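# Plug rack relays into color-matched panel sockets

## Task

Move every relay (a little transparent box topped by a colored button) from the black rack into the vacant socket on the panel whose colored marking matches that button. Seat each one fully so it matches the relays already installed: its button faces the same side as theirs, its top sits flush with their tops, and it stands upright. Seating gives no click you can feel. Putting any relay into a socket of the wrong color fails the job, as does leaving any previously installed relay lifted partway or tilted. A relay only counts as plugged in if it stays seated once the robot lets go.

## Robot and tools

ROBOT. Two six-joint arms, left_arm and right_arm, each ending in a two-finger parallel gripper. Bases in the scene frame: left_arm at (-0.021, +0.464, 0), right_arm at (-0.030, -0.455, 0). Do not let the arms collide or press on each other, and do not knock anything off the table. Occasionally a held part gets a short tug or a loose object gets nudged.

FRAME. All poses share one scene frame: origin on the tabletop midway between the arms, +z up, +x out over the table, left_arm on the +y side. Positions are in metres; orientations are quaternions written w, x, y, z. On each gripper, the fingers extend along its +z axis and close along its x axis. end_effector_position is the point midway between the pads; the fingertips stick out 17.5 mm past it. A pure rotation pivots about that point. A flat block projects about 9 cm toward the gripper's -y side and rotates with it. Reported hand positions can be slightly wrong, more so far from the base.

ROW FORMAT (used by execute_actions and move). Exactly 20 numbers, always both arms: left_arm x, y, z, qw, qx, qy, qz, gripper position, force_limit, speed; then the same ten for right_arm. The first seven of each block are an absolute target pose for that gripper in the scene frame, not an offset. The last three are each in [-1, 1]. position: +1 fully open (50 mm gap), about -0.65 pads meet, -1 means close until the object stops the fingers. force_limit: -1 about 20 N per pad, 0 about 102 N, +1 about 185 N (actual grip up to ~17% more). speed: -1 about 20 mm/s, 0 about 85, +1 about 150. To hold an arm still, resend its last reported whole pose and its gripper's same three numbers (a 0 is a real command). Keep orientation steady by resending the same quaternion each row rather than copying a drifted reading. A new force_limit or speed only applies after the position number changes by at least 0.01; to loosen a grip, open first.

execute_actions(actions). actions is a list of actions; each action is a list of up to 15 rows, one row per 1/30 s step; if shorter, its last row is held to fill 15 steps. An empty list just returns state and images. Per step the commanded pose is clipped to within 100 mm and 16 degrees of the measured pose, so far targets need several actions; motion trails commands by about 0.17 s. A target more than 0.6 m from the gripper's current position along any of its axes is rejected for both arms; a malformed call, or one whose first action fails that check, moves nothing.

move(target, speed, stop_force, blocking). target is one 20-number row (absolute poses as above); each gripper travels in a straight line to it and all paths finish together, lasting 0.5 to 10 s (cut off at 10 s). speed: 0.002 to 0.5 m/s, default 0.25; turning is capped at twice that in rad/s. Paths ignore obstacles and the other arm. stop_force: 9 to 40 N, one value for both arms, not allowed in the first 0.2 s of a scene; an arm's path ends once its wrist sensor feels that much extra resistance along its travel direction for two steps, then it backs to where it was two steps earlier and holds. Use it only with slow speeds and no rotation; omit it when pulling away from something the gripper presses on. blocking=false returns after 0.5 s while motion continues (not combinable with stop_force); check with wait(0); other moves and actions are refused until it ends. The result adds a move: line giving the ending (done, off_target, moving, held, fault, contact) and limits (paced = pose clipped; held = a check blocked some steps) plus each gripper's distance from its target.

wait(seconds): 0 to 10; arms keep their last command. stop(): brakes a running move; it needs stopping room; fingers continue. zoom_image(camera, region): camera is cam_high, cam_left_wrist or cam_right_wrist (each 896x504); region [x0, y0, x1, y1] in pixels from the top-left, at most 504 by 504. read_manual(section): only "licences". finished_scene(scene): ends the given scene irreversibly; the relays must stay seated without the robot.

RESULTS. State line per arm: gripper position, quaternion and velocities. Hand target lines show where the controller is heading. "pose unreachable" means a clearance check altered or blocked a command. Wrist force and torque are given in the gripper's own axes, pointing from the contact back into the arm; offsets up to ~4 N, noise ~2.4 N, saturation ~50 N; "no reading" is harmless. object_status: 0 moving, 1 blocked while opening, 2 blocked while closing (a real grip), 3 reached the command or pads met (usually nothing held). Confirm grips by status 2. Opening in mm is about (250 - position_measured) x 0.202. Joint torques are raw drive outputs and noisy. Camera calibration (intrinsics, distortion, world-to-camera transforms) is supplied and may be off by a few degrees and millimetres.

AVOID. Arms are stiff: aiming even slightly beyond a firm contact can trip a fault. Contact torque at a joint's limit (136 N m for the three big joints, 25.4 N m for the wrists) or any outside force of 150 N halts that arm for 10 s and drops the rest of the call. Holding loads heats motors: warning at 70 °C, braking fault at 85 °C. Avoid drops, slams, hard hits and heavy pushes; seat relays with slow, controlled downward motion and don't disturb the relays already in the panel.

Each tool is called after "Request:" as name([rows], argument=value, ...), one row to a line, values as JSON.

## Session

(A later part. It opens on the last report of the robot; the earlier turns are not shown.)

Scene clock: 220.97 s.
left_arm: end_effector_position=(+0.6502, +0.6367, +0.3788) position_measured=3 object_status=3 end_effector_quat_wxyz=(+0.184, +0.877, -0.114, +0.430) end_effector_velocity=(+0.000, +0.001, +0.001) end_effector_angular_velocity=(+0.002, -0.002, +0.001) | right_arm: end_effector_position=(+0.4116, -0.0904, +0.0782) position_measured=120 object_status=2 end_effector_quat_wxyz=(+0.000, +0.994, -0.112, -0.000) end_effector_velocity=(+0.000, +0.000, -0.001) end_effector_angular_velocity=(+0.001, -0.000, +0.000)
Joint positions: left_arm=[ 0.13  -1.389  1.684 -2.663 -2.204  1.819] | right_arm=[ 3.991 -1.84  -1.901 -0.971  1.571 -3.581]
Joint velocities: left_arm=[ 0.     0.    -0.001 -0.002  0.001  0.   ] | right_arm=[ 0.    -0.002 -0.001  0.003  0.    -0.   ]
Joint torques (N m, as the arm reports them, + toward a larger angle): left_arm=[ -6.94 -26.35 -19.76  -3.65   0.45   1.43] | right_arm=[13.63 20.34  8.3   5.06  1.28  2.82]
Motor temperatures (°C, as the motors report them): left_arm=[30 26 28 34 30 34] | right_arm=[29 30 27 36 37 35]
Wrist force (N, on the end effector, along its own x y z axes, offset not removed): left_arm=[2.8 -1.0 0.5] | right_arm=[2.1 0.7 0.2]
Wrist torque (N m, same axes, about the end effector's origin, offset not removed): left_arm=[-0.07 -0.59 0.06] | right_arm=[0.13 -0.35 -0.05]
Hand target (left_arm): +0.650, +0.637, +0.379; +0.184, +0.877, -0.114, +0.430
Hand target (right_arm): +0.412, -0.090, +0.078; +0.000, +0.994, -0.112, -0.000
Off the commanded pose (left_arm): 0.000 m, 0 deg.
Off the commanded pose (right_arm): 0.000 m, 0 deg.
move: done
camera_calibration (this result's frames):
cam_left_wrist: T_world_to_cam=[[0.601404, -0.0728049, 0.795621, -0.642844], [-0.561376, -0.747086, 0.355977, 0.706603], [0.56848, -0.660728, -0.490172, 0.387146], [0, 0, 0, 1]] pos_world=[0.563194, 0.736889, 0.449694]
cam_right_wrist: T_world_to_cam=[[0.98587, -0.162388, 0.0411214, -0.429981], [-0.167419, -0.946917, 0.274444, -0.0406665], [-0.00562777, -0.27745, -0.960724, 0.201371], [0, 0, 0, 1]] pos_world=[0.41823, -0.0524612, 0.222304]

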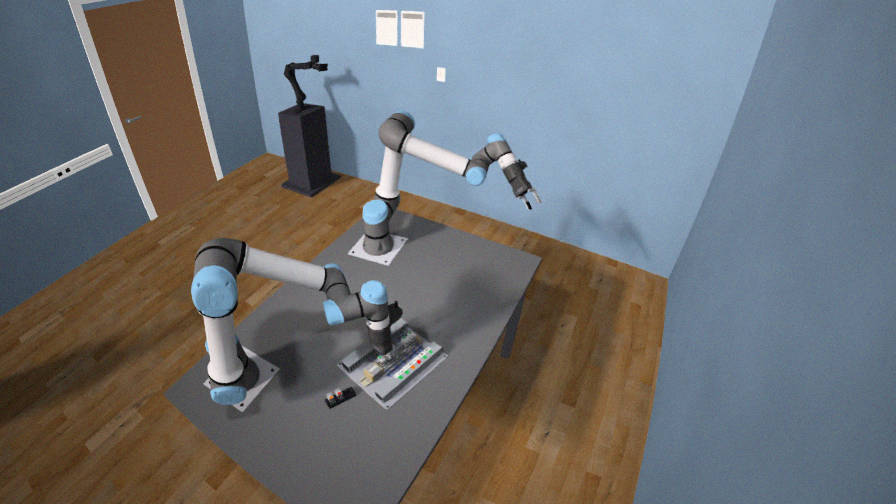

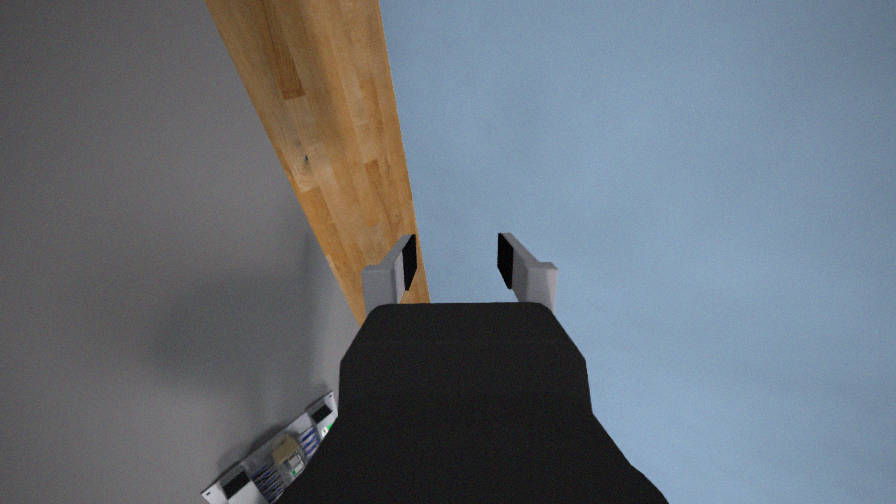

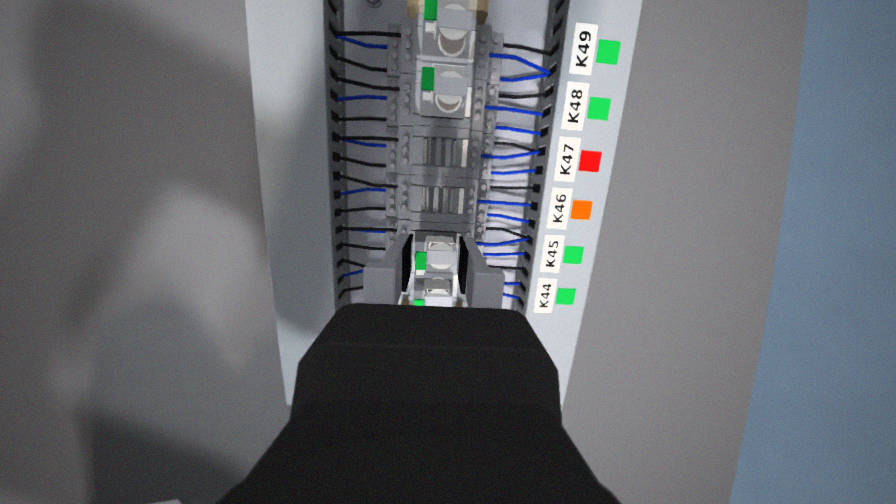

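Request:
move(target=[0.6502,0.6367,0.3788,0.184,0.877,-0.114,0.430,1,0,0, 0.4116,-0.0903,0.066,0,0.9937,-0.1123,0,-1,-0.4,-0.5], speed=0.004, stop_force=12)

Request:
zoom_image(camera="cam_right_wrist", region=[360, 150, 520, 310])

Request:
zoom_image(camera="cam_high", region=[350, 320, 430, 390])

Scene clock: 224.10 s.
left_arm: end_effector_position=(+0.6502, +0.6367, +0.3788) position_measured=3 object_status=3 end_effector_quat_wxyz=(+0.184, +0.877, -0.114, +0.430) end_effector_velocity=(-0.000, -0.000, -0.001) end_effector_angular_velocity=(-0.000, +0.001, -0.000) | right_arm: end_effector_position=(+0.4115, -0.0904, +0.0770) position_measured=120 object_status=2 end_effector_quat_wxyz=(+0.000, +0.994, -0.112, -0.000) end_effector_velocity=(-0.000, -0.001, -0.000) end_effector_angular_velocity=(-0.002, +0.002, -0.000)
Joint positions: left_arm=[ 0.13  -1.389  1.684 -2.663 -2.204  1.819] | right_arm=[ 3.992 -1.842 -1.903 -0.968  1.571 -3.581]
Joint velocities: left_arm=[ 0.    -0.     0.001 -0.    -0.001  0.001] | right_arm=[-0.     0.001 -0.    -0.003 -0.     0.   ]
Joint torques (N m, as the arm reports them, + toward a larger angle): left_arm=[ -6.24 -26.38 -20.68  -3.5    0.81   1.38] | right_arm=[12.17 36.95 21.09  0.29  0.38  2.59]
Motor temperatures (°C, as the motors report them): left_arm=[30 26 28 34 30 34] | right_arm=[30 30 27 36 37 35]
Wrist force (N, on the end effector, along its own x y z axes, offset not removed): left_arm=[2.5 -1.4 1.9] | right_arm=[-1.0 3.1 -16.5]
Wrist torque (N m, same axes, about the end effector's origin, offset not removed): left_arm=[-0.16 -0.58 -0.02] | right_arm=[0.44 -0.34 -0.04]
Hand target (left_arm): +0.650, +0.637, +0.379; +0.184, +0.877, -0.114, +0.430
Hand target (right_arm): +0.412, -0.090, +0.077; -0.000, +0.994, -0.112, +0.000
Off the commanded pose (left_arm): 0.000 m, 0 deg.
Off the commanded pose (right_arm): 0.011 m, 0 deg.
move: contact (right_arm)
camera_calibration (this result's frames):
cam_left_wrist: T_world_to_cam=[[0.601404, -0.0728048, 0.795621, -0.642844], [-0.561376, -0.747086, 0.355977, 0.706603], [0.56848, -0.660728, -0.490172, 0.387146], [0, 0, 0, 1]] pos_world=[0.563194, 0.736889, 0.449694]
cam_right_wrist: T_world_to_cam=[[0.985878, -0.162374, 0.0409781, -0.429882], [-0.167365, -0.946887, 0.27458, -0.0404303], [-0.00578307, -0.277561, -0.960691, 0.200351], [0, 0, 0, 1]] pos_world=[0.418203, -0.0524749, 0.221193]

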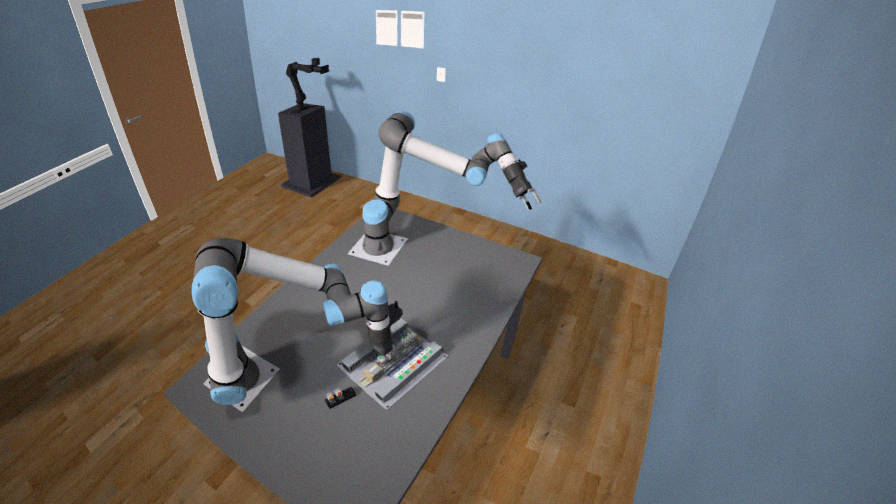

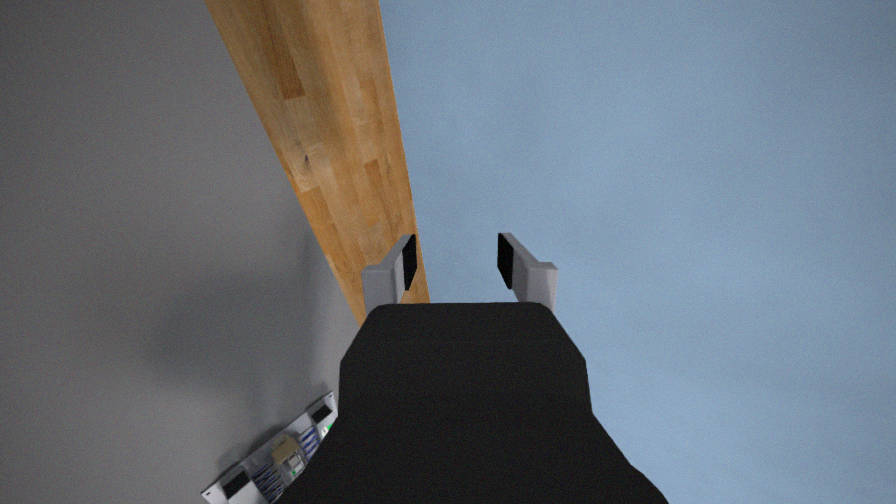

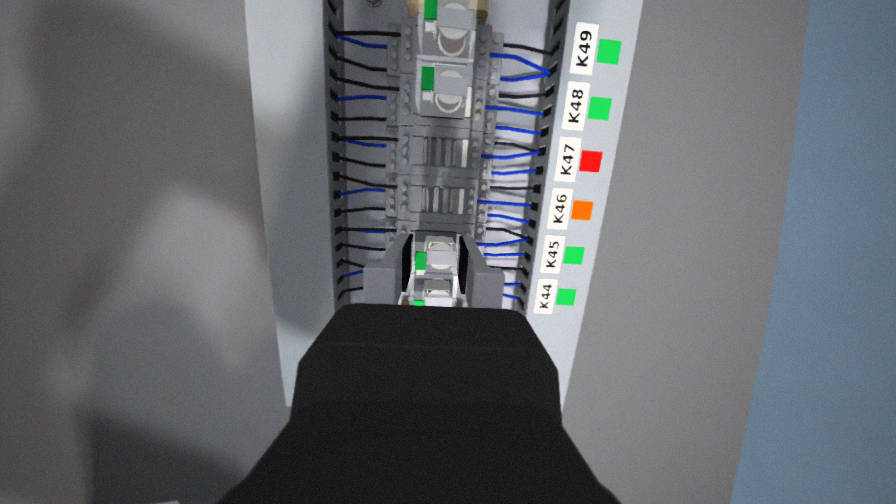

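Region (360, 150, 520, 310) of cam_right_wrist's 896x504 image, scaled by 3.150, with more detail than that image has.

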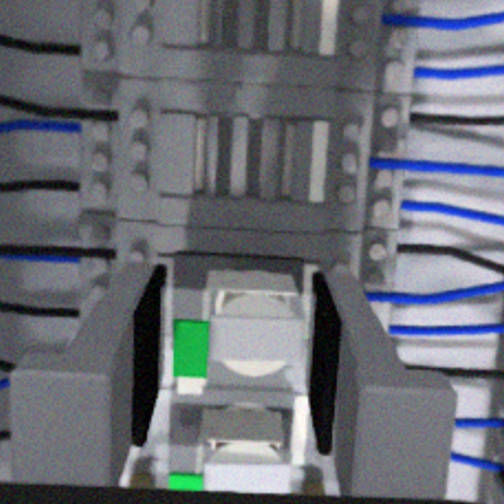

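Region (350, 320, 430, 390) of cam_high's 896x504 image, scaled by 6.300, with more detail than that image has; it fills the top 441 rows of this view, and the rest is white.

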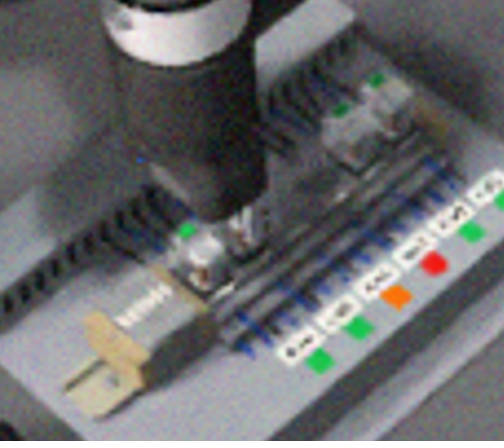

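Request:
move(target=[0.6502,0.6367,0.3788,0.184,0.877,-0.114,0.430,1,0,0, 0.4116,-0.0903,0.068,0,0.9937,-0.1123,0,-1,-0.4,-0.5], speed=0.002, stop_force=25)

Request:
zoom_image(camera="cam_right_wrist", region=[360, 150, 520, 310])

Scene clock: 234.07 s.
left_arm: end_effector_position=(+0.6502, +0.6367, +0.3788) position_measured=3 object_status=3 end_effector_quat_wxyz=(+0.184, +0.877, -0.114, +0.430) end_effector_velocity=(-0.000, -0.000, -0.001) end_effector_angular_velocity=(-0.001, +0.002, +0.000) | right_arm: end_effector_position=(+0.4116, -0.0903, +0.0765) position_measured=120 object_status=2 end_effector_quat_wxyz=(-0.000, +0.994, -0.112, +0.000) end_effector_velocity=(-0.001, -0.001, -0.001) end_effector_angular_velocity=(-0.004, +0.003, -0.000)
Joint positions: left_arm=[ 0.13  -1.389  1.684 -2.663 -2.204  1.819] | right_arm=[ 3.992 -1.842 -1.903 -0.966  1.571 -3.581]
Joint velocities: left_arm=[ 0.    -0.     0.001  0.001 -0.    -0.   ] | right_arm=[-0.    -0.    -0.    -0.005 -0.     0.   ]
Joint torques (N m, as the arm reports them, + toward a larger angle): left_arm=[ -5.36 -25.86 -22.02  -3.51   0.4    1.43] | right_arm=[ 7.85 25.45 12.38 -0.17 -0.03  2.46]
Motor temperatures (°C, as the motors report them): left_arm=[30 26 28 34 30 34] | right_arm=[30 30 27 36 37 35]
Wrist force (N, on the end effector, along its own x y z axes, offset not removed): left_arm=[2.5 -0.6 0.8] | right_arm=[-4.1 3.6 -27.4]
Wrist torque (N m, same axes, about the end effector's origin, offset not removed): left_arm=[0.01 -0.55 0.06] | right_arm=[-0.07 -0.43 0.00]
Hand target (left_arm): +0.650, +0.637, +0.379; +0.184, +0.877, -0.114, +0.430
Hand target (right_arm): +0.412, -0.090, +0.077; -0.000, +0.994, -0.112, +0.000
Off the commanded pose (left_arm): 0.000 m, 0 deg.
Off the commanded pose (right_arm): 0.009 m, 0 deg.
move: contact (right_arm)
camera_calibration (this result's frames):
cam_left_wrist: T_world_to_cam=[[0.601404, -0.0728048, 0.795621, -0.642844], [-0.561376, -0.747086, 0.355977, 0.706603], [0.56848, -0.660728, -0.490172, 0.387146], [0, 0, 0, 1]] pos_world=[0.563194, 0.736889, 0.449694]
cam_right_wrist: T_world_to_cam=[[0.985862, -0.162395, 0.0412792, -0.429958], [-0.167472, -0.947023, 0.274045, -0.0400786], [-0.00541123, -0.277084, -0.960831, 0.199797], [0, 0, 0, 1]] pos_world=[0.418248, -0.0524176, 0.220703]

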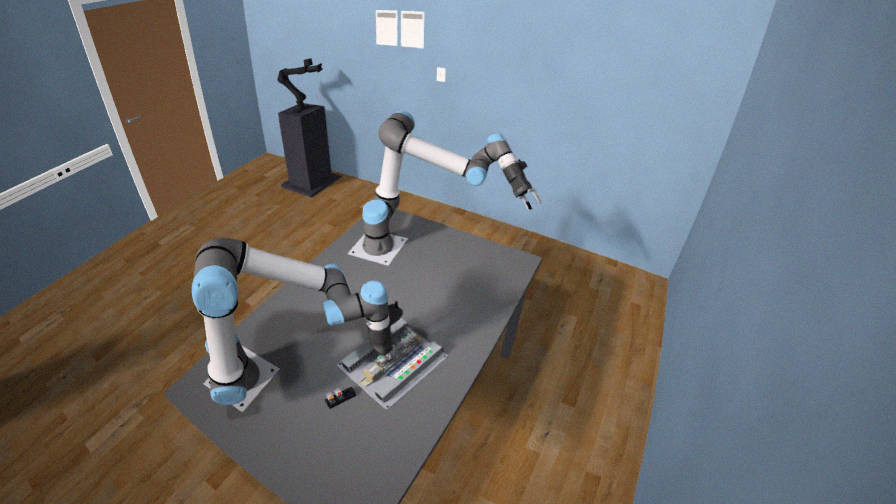

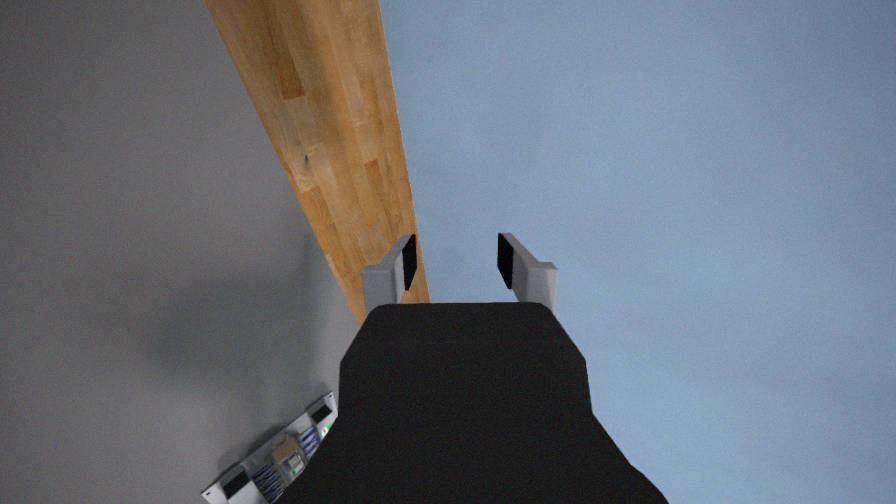

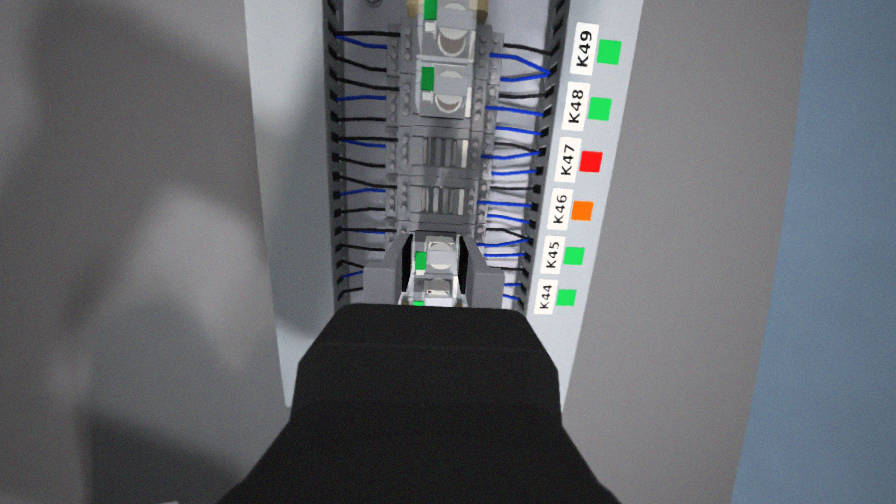

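Region (360, 150, 520, 310) of cam_right_wrist's 896x504 image, scaled by 3.150, with more detail than that image has.

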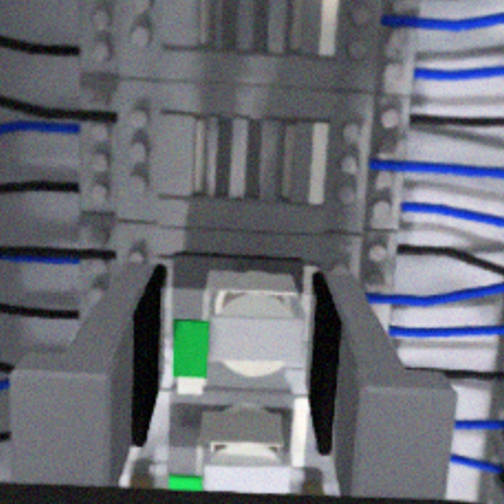

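Request:
move(target=[0.6502,0.6367,0.3788,0.184,0.877,-0.114,0.430,1,0,0, 0.4116,-0.0903,0.070,0,0.9937,-0.1123,0,-1,-0.4,-0.5], speed=0.002, stop_force=15)

Scene clock: 244.70 s.
left_arm: end_effector_position=(+0.6502, +0.6367, +0.3788) position_measured=3 object_status=3 end_effector_quat_wxyz=(+0.184, +0.877, -0.114, +0.430) end_effector_velocity=(+0.000, +0.000, +0.000) end_effector_angular_velocity=(+0.001, -0.001, +0.001) | right_arm: end_effector_position=(+0.4117, -0.0902, +0.0761) position_measured=120 object_status=2 end_effector_quat_wxyz=(-0.000, +0.994, -0.112, +0.000) end_effector_velocity=(-0.001, -0.001, -0.001) end_effector_angular_velocity=(-0.003, +0.003, -0.000)
Joint positions: left_arm=[ 0.13  -1.389  1.684 -2.663 -2.204  1.819] | right_arm=[ 3.992 -1.843 -1.904 -0.964  1.571 -3.581]
Joint velocities: left_arm=[ 0.     0.    -0.001 -0.001  0.    -0.   ] | right_arm=[-0.    -0.    -0.    -0.004  0.     0.   ]
Joint torques (N m, as the arm reports them, + toward a larger angle): left_arm=[ -5.88 -27.48 -20.61  -3.34   0.41   1.49] | right_arm=[ 9.06 22.42  9.78 -0.37 -0.87  2.55]
Motor temperatures (°C, as the motors report them): left_arm=[30 26 28 34 30 34] | right_arm=[30 30 27 36 37 35]
Wrist force (N, on the end effector, along its own x y z axes, offset not removed): left_arm=[2.4 -1.1 0.8] | right_arm=[-5.4 4.4 -34.6]
Wrist torque (N m, same axes, about the end effector's origin, offset not removed): left_arm=[-0.07 -0.57 0.06] | right_arm=[-0.22 -0.50 -0.03]
Hand target (left_arm): +0.650, +0.637, +0.379; +0.184, +0.877, -0.114, +0.430
Hand target (right_arm): +0.412, -0.090, +0.076; -0.001, +0.994, -0.112, +0.000
Off the commanded pose (left_arm): 0.000 m, 0 deg.
Off the commanded pose (right_arm): 0.006 m, 0 deg.
move: contact (right_arm)
camera_calibration (this result's frames):
cam_left_wrist: T_world_to_cam=[[0.601404, -0.0728049, 0.795621, -0.642844], [-0.561376, -0.747086, 0.355976, 0.706603], [0.568481, -0.660728, -0.490172, 0.387146], [0, 0, 0, 1]] pos_world=[0.563194, 0.736889, 0.449694]
cam_right_wrist: T_world_to_cam=[[0.98585, -0.162411, 0.0415031, -0.430011], [-0.167552, -0.94713, 0.273627, -0.039804], [-0.00513116, -0.276709, -0.96094, 0.199357], [0, 0, 0, 1]] pos_world=[0.41828, -0.0523744, 0.220308]

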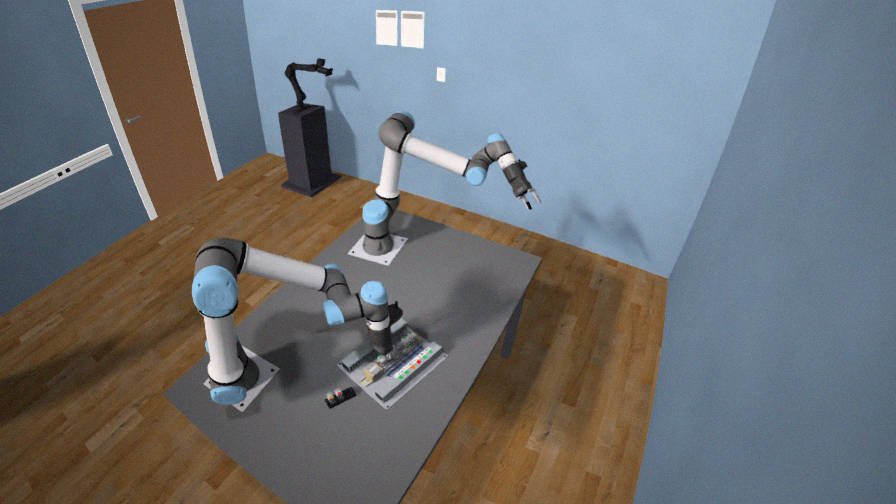

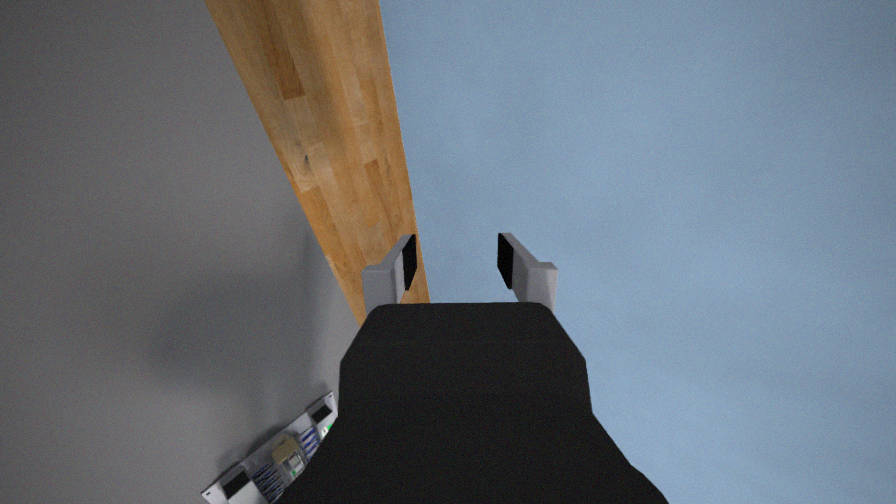

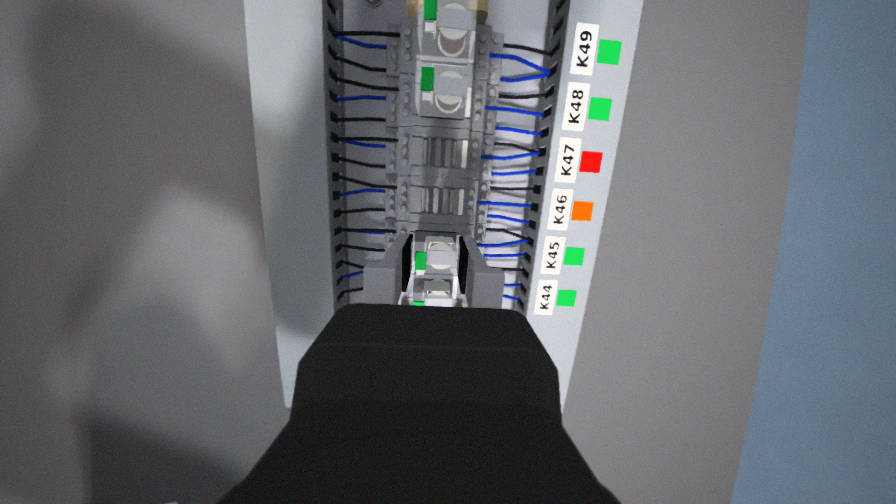

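Request:
move(target=[0.6502,0.6367,0.3788,0.184,0.877,-0.114,0.430,1,0,0, 0.4116,-0.0903,0.080,0,0.9937,-0.1123,0,-1,-0.4,-0.5], speed=0.01)

Request:
move(target=[0.6502,0.6367,0.3788,0.184,0.877,-0.114,0.430,1,0,0, 0.4108,-0.0901,0.080,0,0.9937,-0.1123,0,-1,-0.4,-0.5], speed=0.01)

Request:
move(target=[0.6502,0.6367,0.3788,0.184,0.877,-0.114,0.430,1,0,0, 0.4108,-0.0901,0.070,0,0.9937,-0.1123,0,-1,-0.4,-0.5], speed=0.003, stop_force=20)

Scene clock: 253.23 s.
left_arm: end_effector_position=(+0.6502, +0.6367, +0.3788) position_measured=3 object_status=3 end_effector_quat_wxyz=(+0.184, +0.877, -0.114, +0.430) end_effector_velocity=(-0.000, -0.000, -0.001) end_effector_angular_velocity=(-0.001, +0.002, -0.000) | right_arm: end_effector_position=(+0.4116, -0.0903, +0.0798) position_measured=120 object_status=2 end_effector_quat_wxyz=(-0.000, +0.994, -0.112, +0.000) end_effector_velocity=(-0.000, +0.000, +0.002) end_effector_angular_velocity=(+0.000, +0.000, +0.000)
Joint positions: left_arm=[ 0.13  -1.389  1.684 -2.663 -2.204  1.819] | right_arm=[ 3.992 -1.838 -1.899 -0.975  1.571 -3.581]
Joint velocities: left_arm=[-0.    -0.     0.001  0.    -0.     0.   ] | right_arm=[ 0.     0.003  0.002 -0.005  0.     0.   ]
Joint torques (N m, as the arm reports them, + toward a larger angle): left_arm=[ -6.13 -26.4  -21.83  -3.51   0.47   1.48] | right_arm=[ 7.95 61.68 44.4   4.47 -1.68  2.59]
Motor temperatures (°C, as the motors report them): left_arm=[30 26 28 34 30 34] | right_arm=[30 30 27 36 37 35]
Wrist force (N, on the end effector, along its own x y z axes, offset not removed): left_arm=[2.7 0.0 1.9] | right_arm=[2.8 -1.3 25.7]
Wrist torque (N m, same axes, about the end effector's origin, offset not removed): left_arm=[0.16 -0.62 0.12] | right_arm=[0.24 -0.46 0.01]
Hand target (left_arm): +0.650, +0.637, +0.379; +0.184, +0.877, -0.114, +0.430
Hand target (right_arm): +0.412, -0.090, +0.080; -0.000, +0.994, -0.112, +0.000
Off the commanded pose (left_arm): 0.000 m, 0 deg.
Off the commanded pose (right_arm): 0.000 m, 0 deg.
move: done
camera_calibration (this result's frames):
cam_left_wrist: T_world_to_cam=[[0.601404, -0.0728051, 0.795621, -0.642844], [-0.561376, -0.747086, 0.355976, 0.706603], [0.56848, -0.660728, -0.490172, 0.387146], [0, 0, 0, 1]] pos_world=[0.563194, 0.736889, 0.449694]
cam_right_wrist: T_world_to_cam=[[0.985871, -0.16238, 0.0411317, -0.430086], [-0.167414, -0.946925, 0.274419, -0.0410454], [-0.00561159, -0.277428, -0.96073, 0.202975], [0, 0, 0, 1]] pos_world=[0.418276, -0.0523933, 0.223958]

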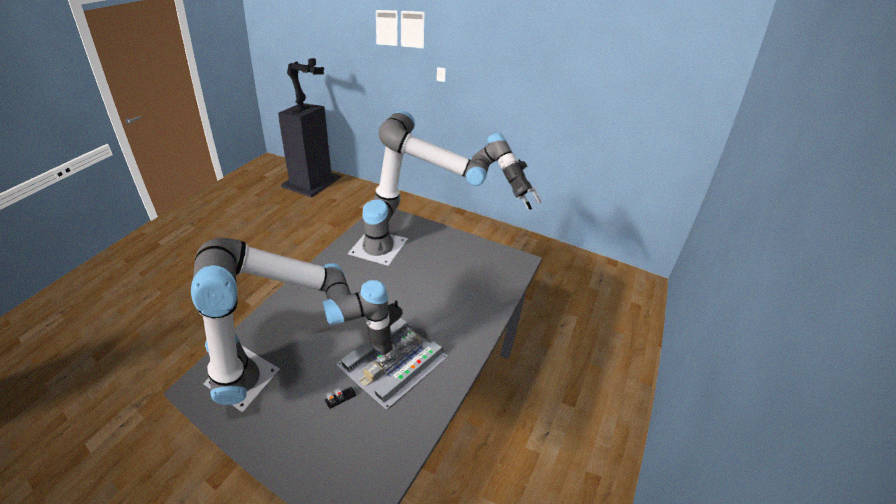

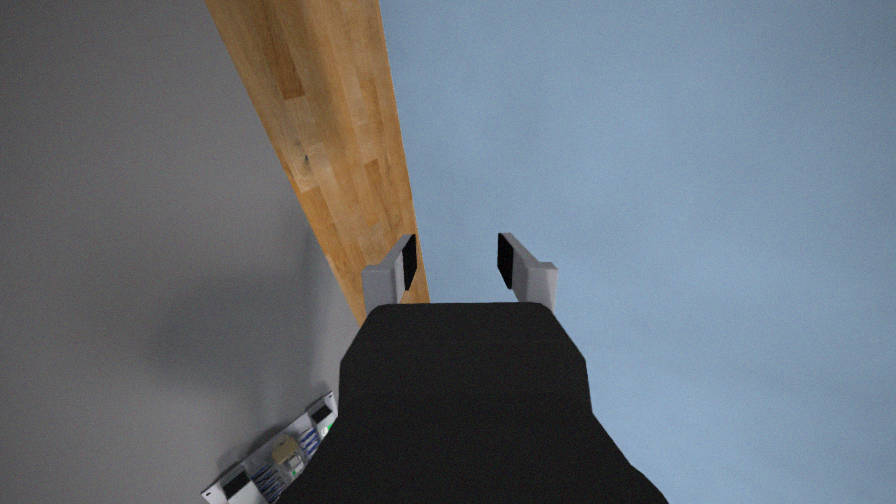

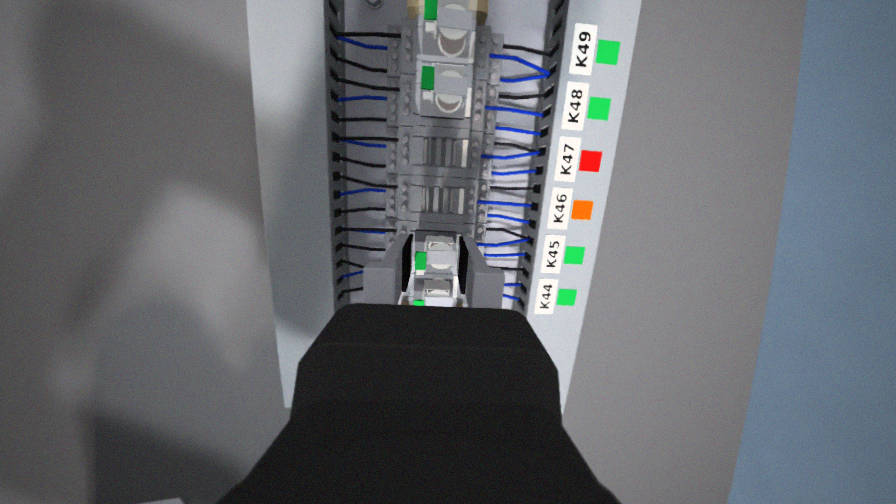

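Scene clock: 253.93 s.
left_arm: end_effector_position=(+0.6502, +0.6367, +0.3788) position_measured=3 object_status=3 end_effector_quat_wxyz=(+0.184, +0.877, -0.114, +0.430) end_effector_velocity=(-0.000, +0.000, -0.000) end_effector_angular_velocity=(-0.000, +0.001, +0.000) | right_arm: end_effector_position=(+0.4109, -0.0901, +0.0800) position_measured=120 object_status=2 end_effector_quat_wxyz=(-0.000, +0.994, -0.112, +0.000) end_effector_velocity=(-0.000, -0.000, -0.000) end_effector_angular_velocity=(-0.000, +0.000, -0.000)
Joint positions: left_arm=[ 0.13  -1.389  1.684 -2.663 -2.204  1.819] | right_arm=[ 3.993 -1.837 -1.9   -0.975  1.571 -3.58 ]
Joint velocities: left_arm=[ 0.    -0.     0.001 -0.     0.    -0.   ] | right_arm=[ 0.     0.    -0.001 -0.    -0.     0.001]
Joint torques (N m, as the arm reports them, + toward a larger angle): left_arm=[ -5.32 -26.69 -20.24  -3.43   0.41   1.52] | right_arm=[13.9  60.81 20.67  5.07 -0.3   2.63]
Motor temperatures (°C, as the motors report them): left_arm=[30 26 28 34 30 34] | right_arm=[30 30 27 36 37 35]
Wrist force (N, on the end effector, along its own x y z axes, offset not removed): left_arm=[2.9 -0.5 1.1] | right_arm=[2.4 -1.0 25.9]
Wrist torque (N m, same axes, about the end effector's origin, offset not removed): left_arm=[0.01 -0.64 0.03] | right_arm=[0.06 -0.22 0.14]
Hand target (left_arm): +0.650, +0.637, +0.379; +0.184, +0.877, -0.114, +0.430
Hand target (right_arm): +0.411, -0.090, +0.080; +0.000, +0.994, -0.112, +0.000
Off the commanded pose (left_arm): 0.000 m, 0 deg.
Off the commanded pose (right_arm): 0.000 m, 0 deg.
move: done
camera_calibration (this result's frames):
cam_left_wrist: T_world_to_cam=[[0.601404, -0.0728048, 0.795621, -0.642844], [-0.561376, -0.747086, 0.355977, 0.706603], [0.568481, -0.660728, -0.490172, 0.387146], [0, 0, 0, 1]] pos_world=[0.563194, 0.736889, 0.449694]
cam_right_wrist: T_world_to_cam=[[0.985866, -0.162394, 0.0411777, -0.429327], [-0.167441, -0.946918, 0.274427, -0.0410481], [-0.00557333, -0.277443, -0.960726, 0.203188], [0, 0, 0, 1]] pos_world=[0.417518, -0.0522163, 0.224151]

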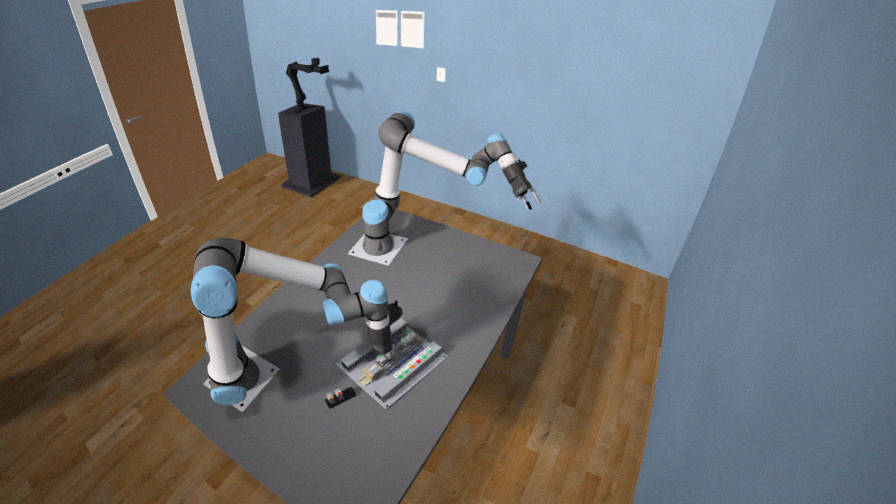

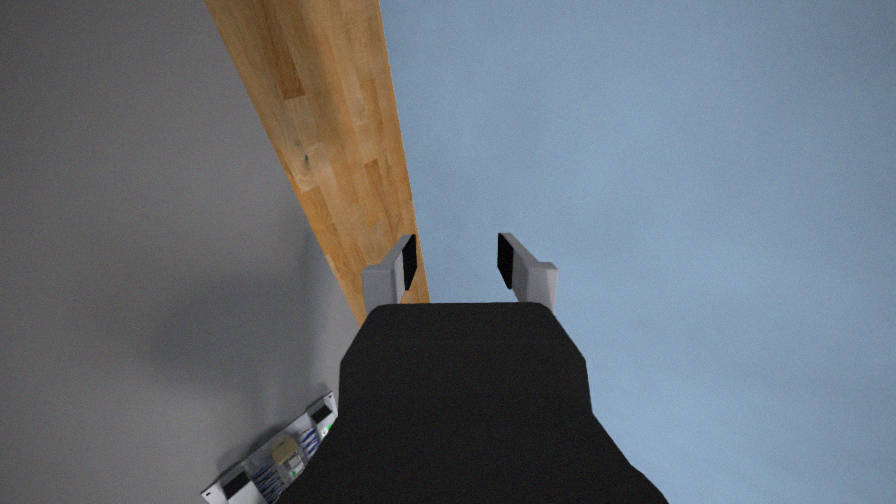

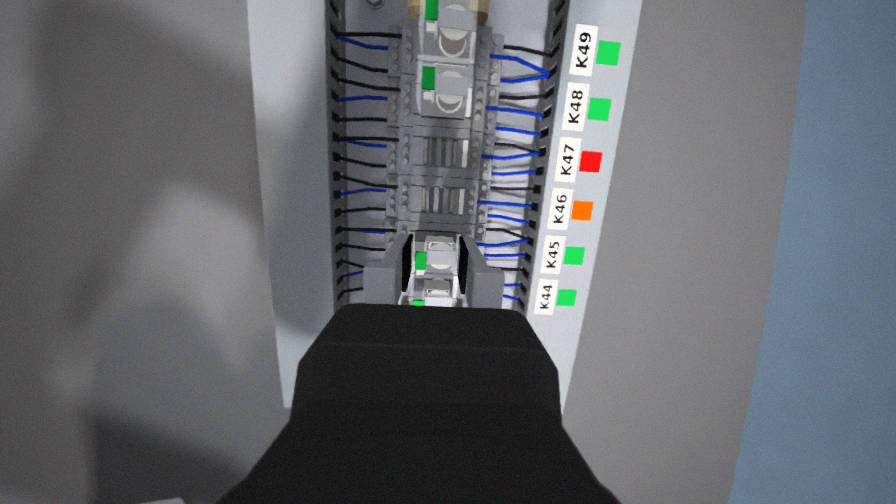

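Scene clock: 255.40 s.
left_arm: end_effector_position=(+0.6502, +0.6367, +0.3788) position_measured=3 object_status=3 end_effector_quat_wxyz=(+0.184, +0.877, -0.114, +0.430) end_effector_velocity=(-0.000, +0.000, +0.000) end_effector_angular_velocity=(+0.001, -0.001, +0.000) | right_arm: end_effector_position=(+0.4109, -0.0901, +0.0767) position_measured=120 object_status=2 end_effector_quat_wxyz=(-0.000, +0.994, -0.112, +0.000) end_effector_velocity=(-0.000, -0.000, -0.001) end_effector_angular_velocity=(-0.002, +0.002, +0.000)
Joint positions: left_arm=[ 0.13  -1.389  1.684 -2.663 -2.204  1.819] | right_arm=[ 3.993 -1.841 -1.904 -0.967  1.571 -3.58 ]
Joint velocities: left_arm=[ 0.001 -0.    -0.001 -0.     0.     0.   ] | right_arm=[ 0.    -0.001 -0.    -0.002  0.     0.   ]
Joint torques (N m, as the arm reports them, + toward a larger angle): left_arm=[ -6.5  -26.94 -22.26  -3.38   0.39   1.42] | right_arm=[13.41 38.86 24.82  2.86  0.09  2.17]
Motor temperatures (°C, as the motors report them): left_arm=[30 26 28 34 30 34] | right_arm=[30 30 27 36 37 35]
Wrist force (N, on the end effector, along its own x y z axes, offset not removed): left_arm=[3.1 -1.0 0.8] | right_arm=[-3.1 7.2 -6.9]
Wrist torque (N m, same axes, about the end effector's origin, offset not removed): left_arm=[-0.12 -0.74 0.05] | right_arm=[-0.11 -0.23 0.08]
Hand target (left_arm): +0.650, +0.637, +0.379; +0.184, +0.877, -0.114, +0.430
Hand target (right_arm): +0.411, -0.090, +0.077; -0.000, +0.994, -0.112, +0.000
Off the commanded pose (left_arm): 0.000 m, 0 deg.
Off the commanded pose (right_arm): 0.007 m, 0 deg.
move: contact (right_arm)
camera_calibration (this result's frames):
cam_left_wrist: T_world_to_cam=[[0.601404, -0.072805, 0.795621, -0.642844], [-0.561376, -0.747086, 0.355976, 0.706603], [0.56848, -0.660728, -0.490172, 0.387146], [0, 0, 0, 1]] pos_world=[0.563194, 0.736889, 0.449694]
cam_right_wrist: T_world_to_cam=[[0.985863, -0.162397, 0.0412384, -0.429193], [-0.167461, -0.946946, 0.274319, -0.0401263], [-0.00549805, -0.277347, -0.960754, 0.200036], [0, 0, 0, 1]] pos_world=[0.417506, -0.0522177, 0.220892]

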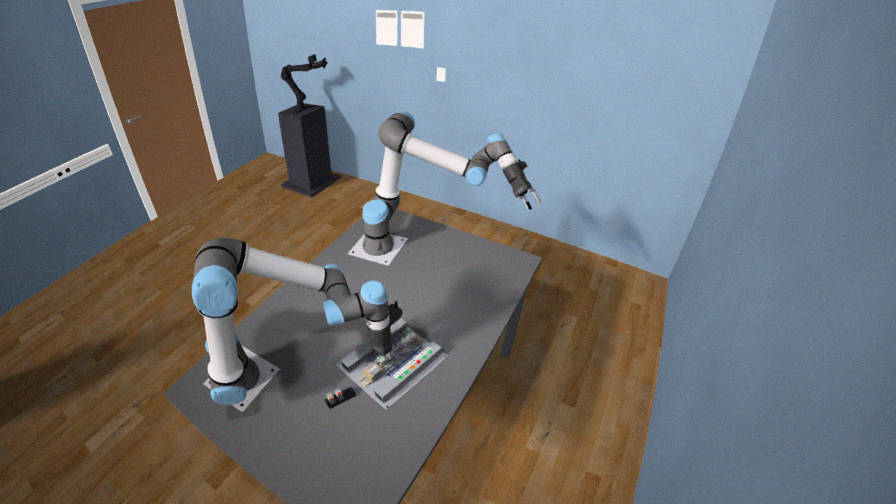

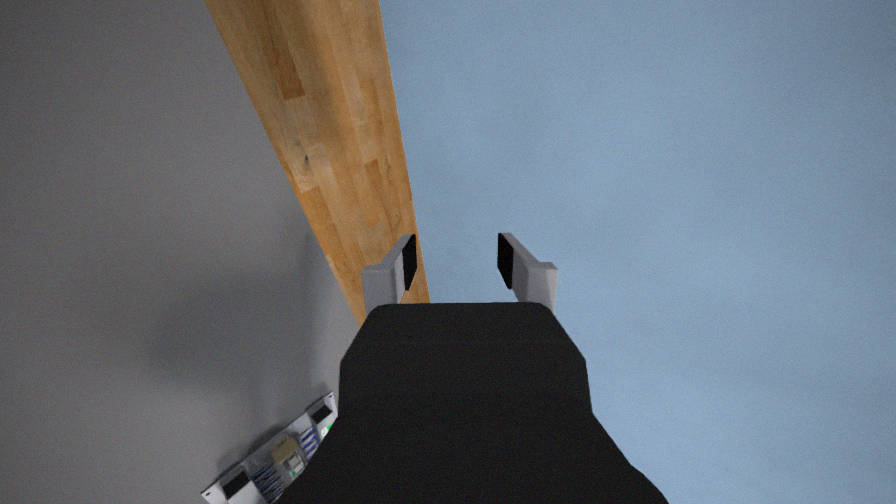

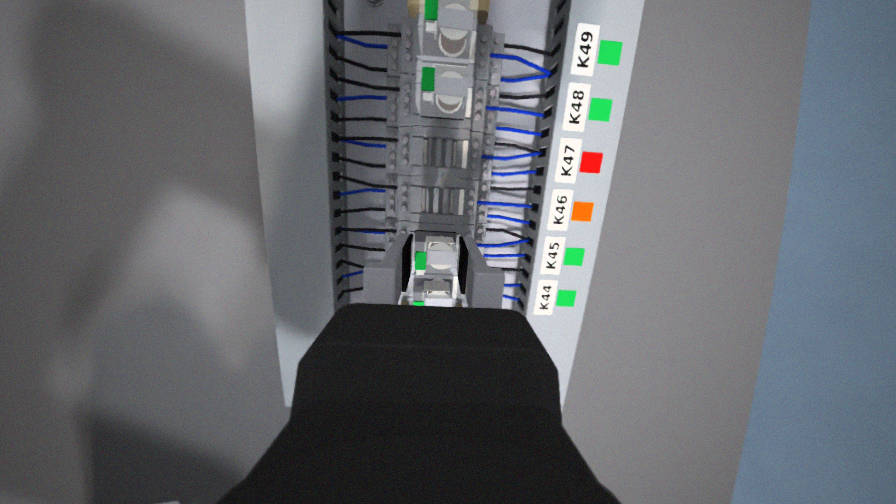

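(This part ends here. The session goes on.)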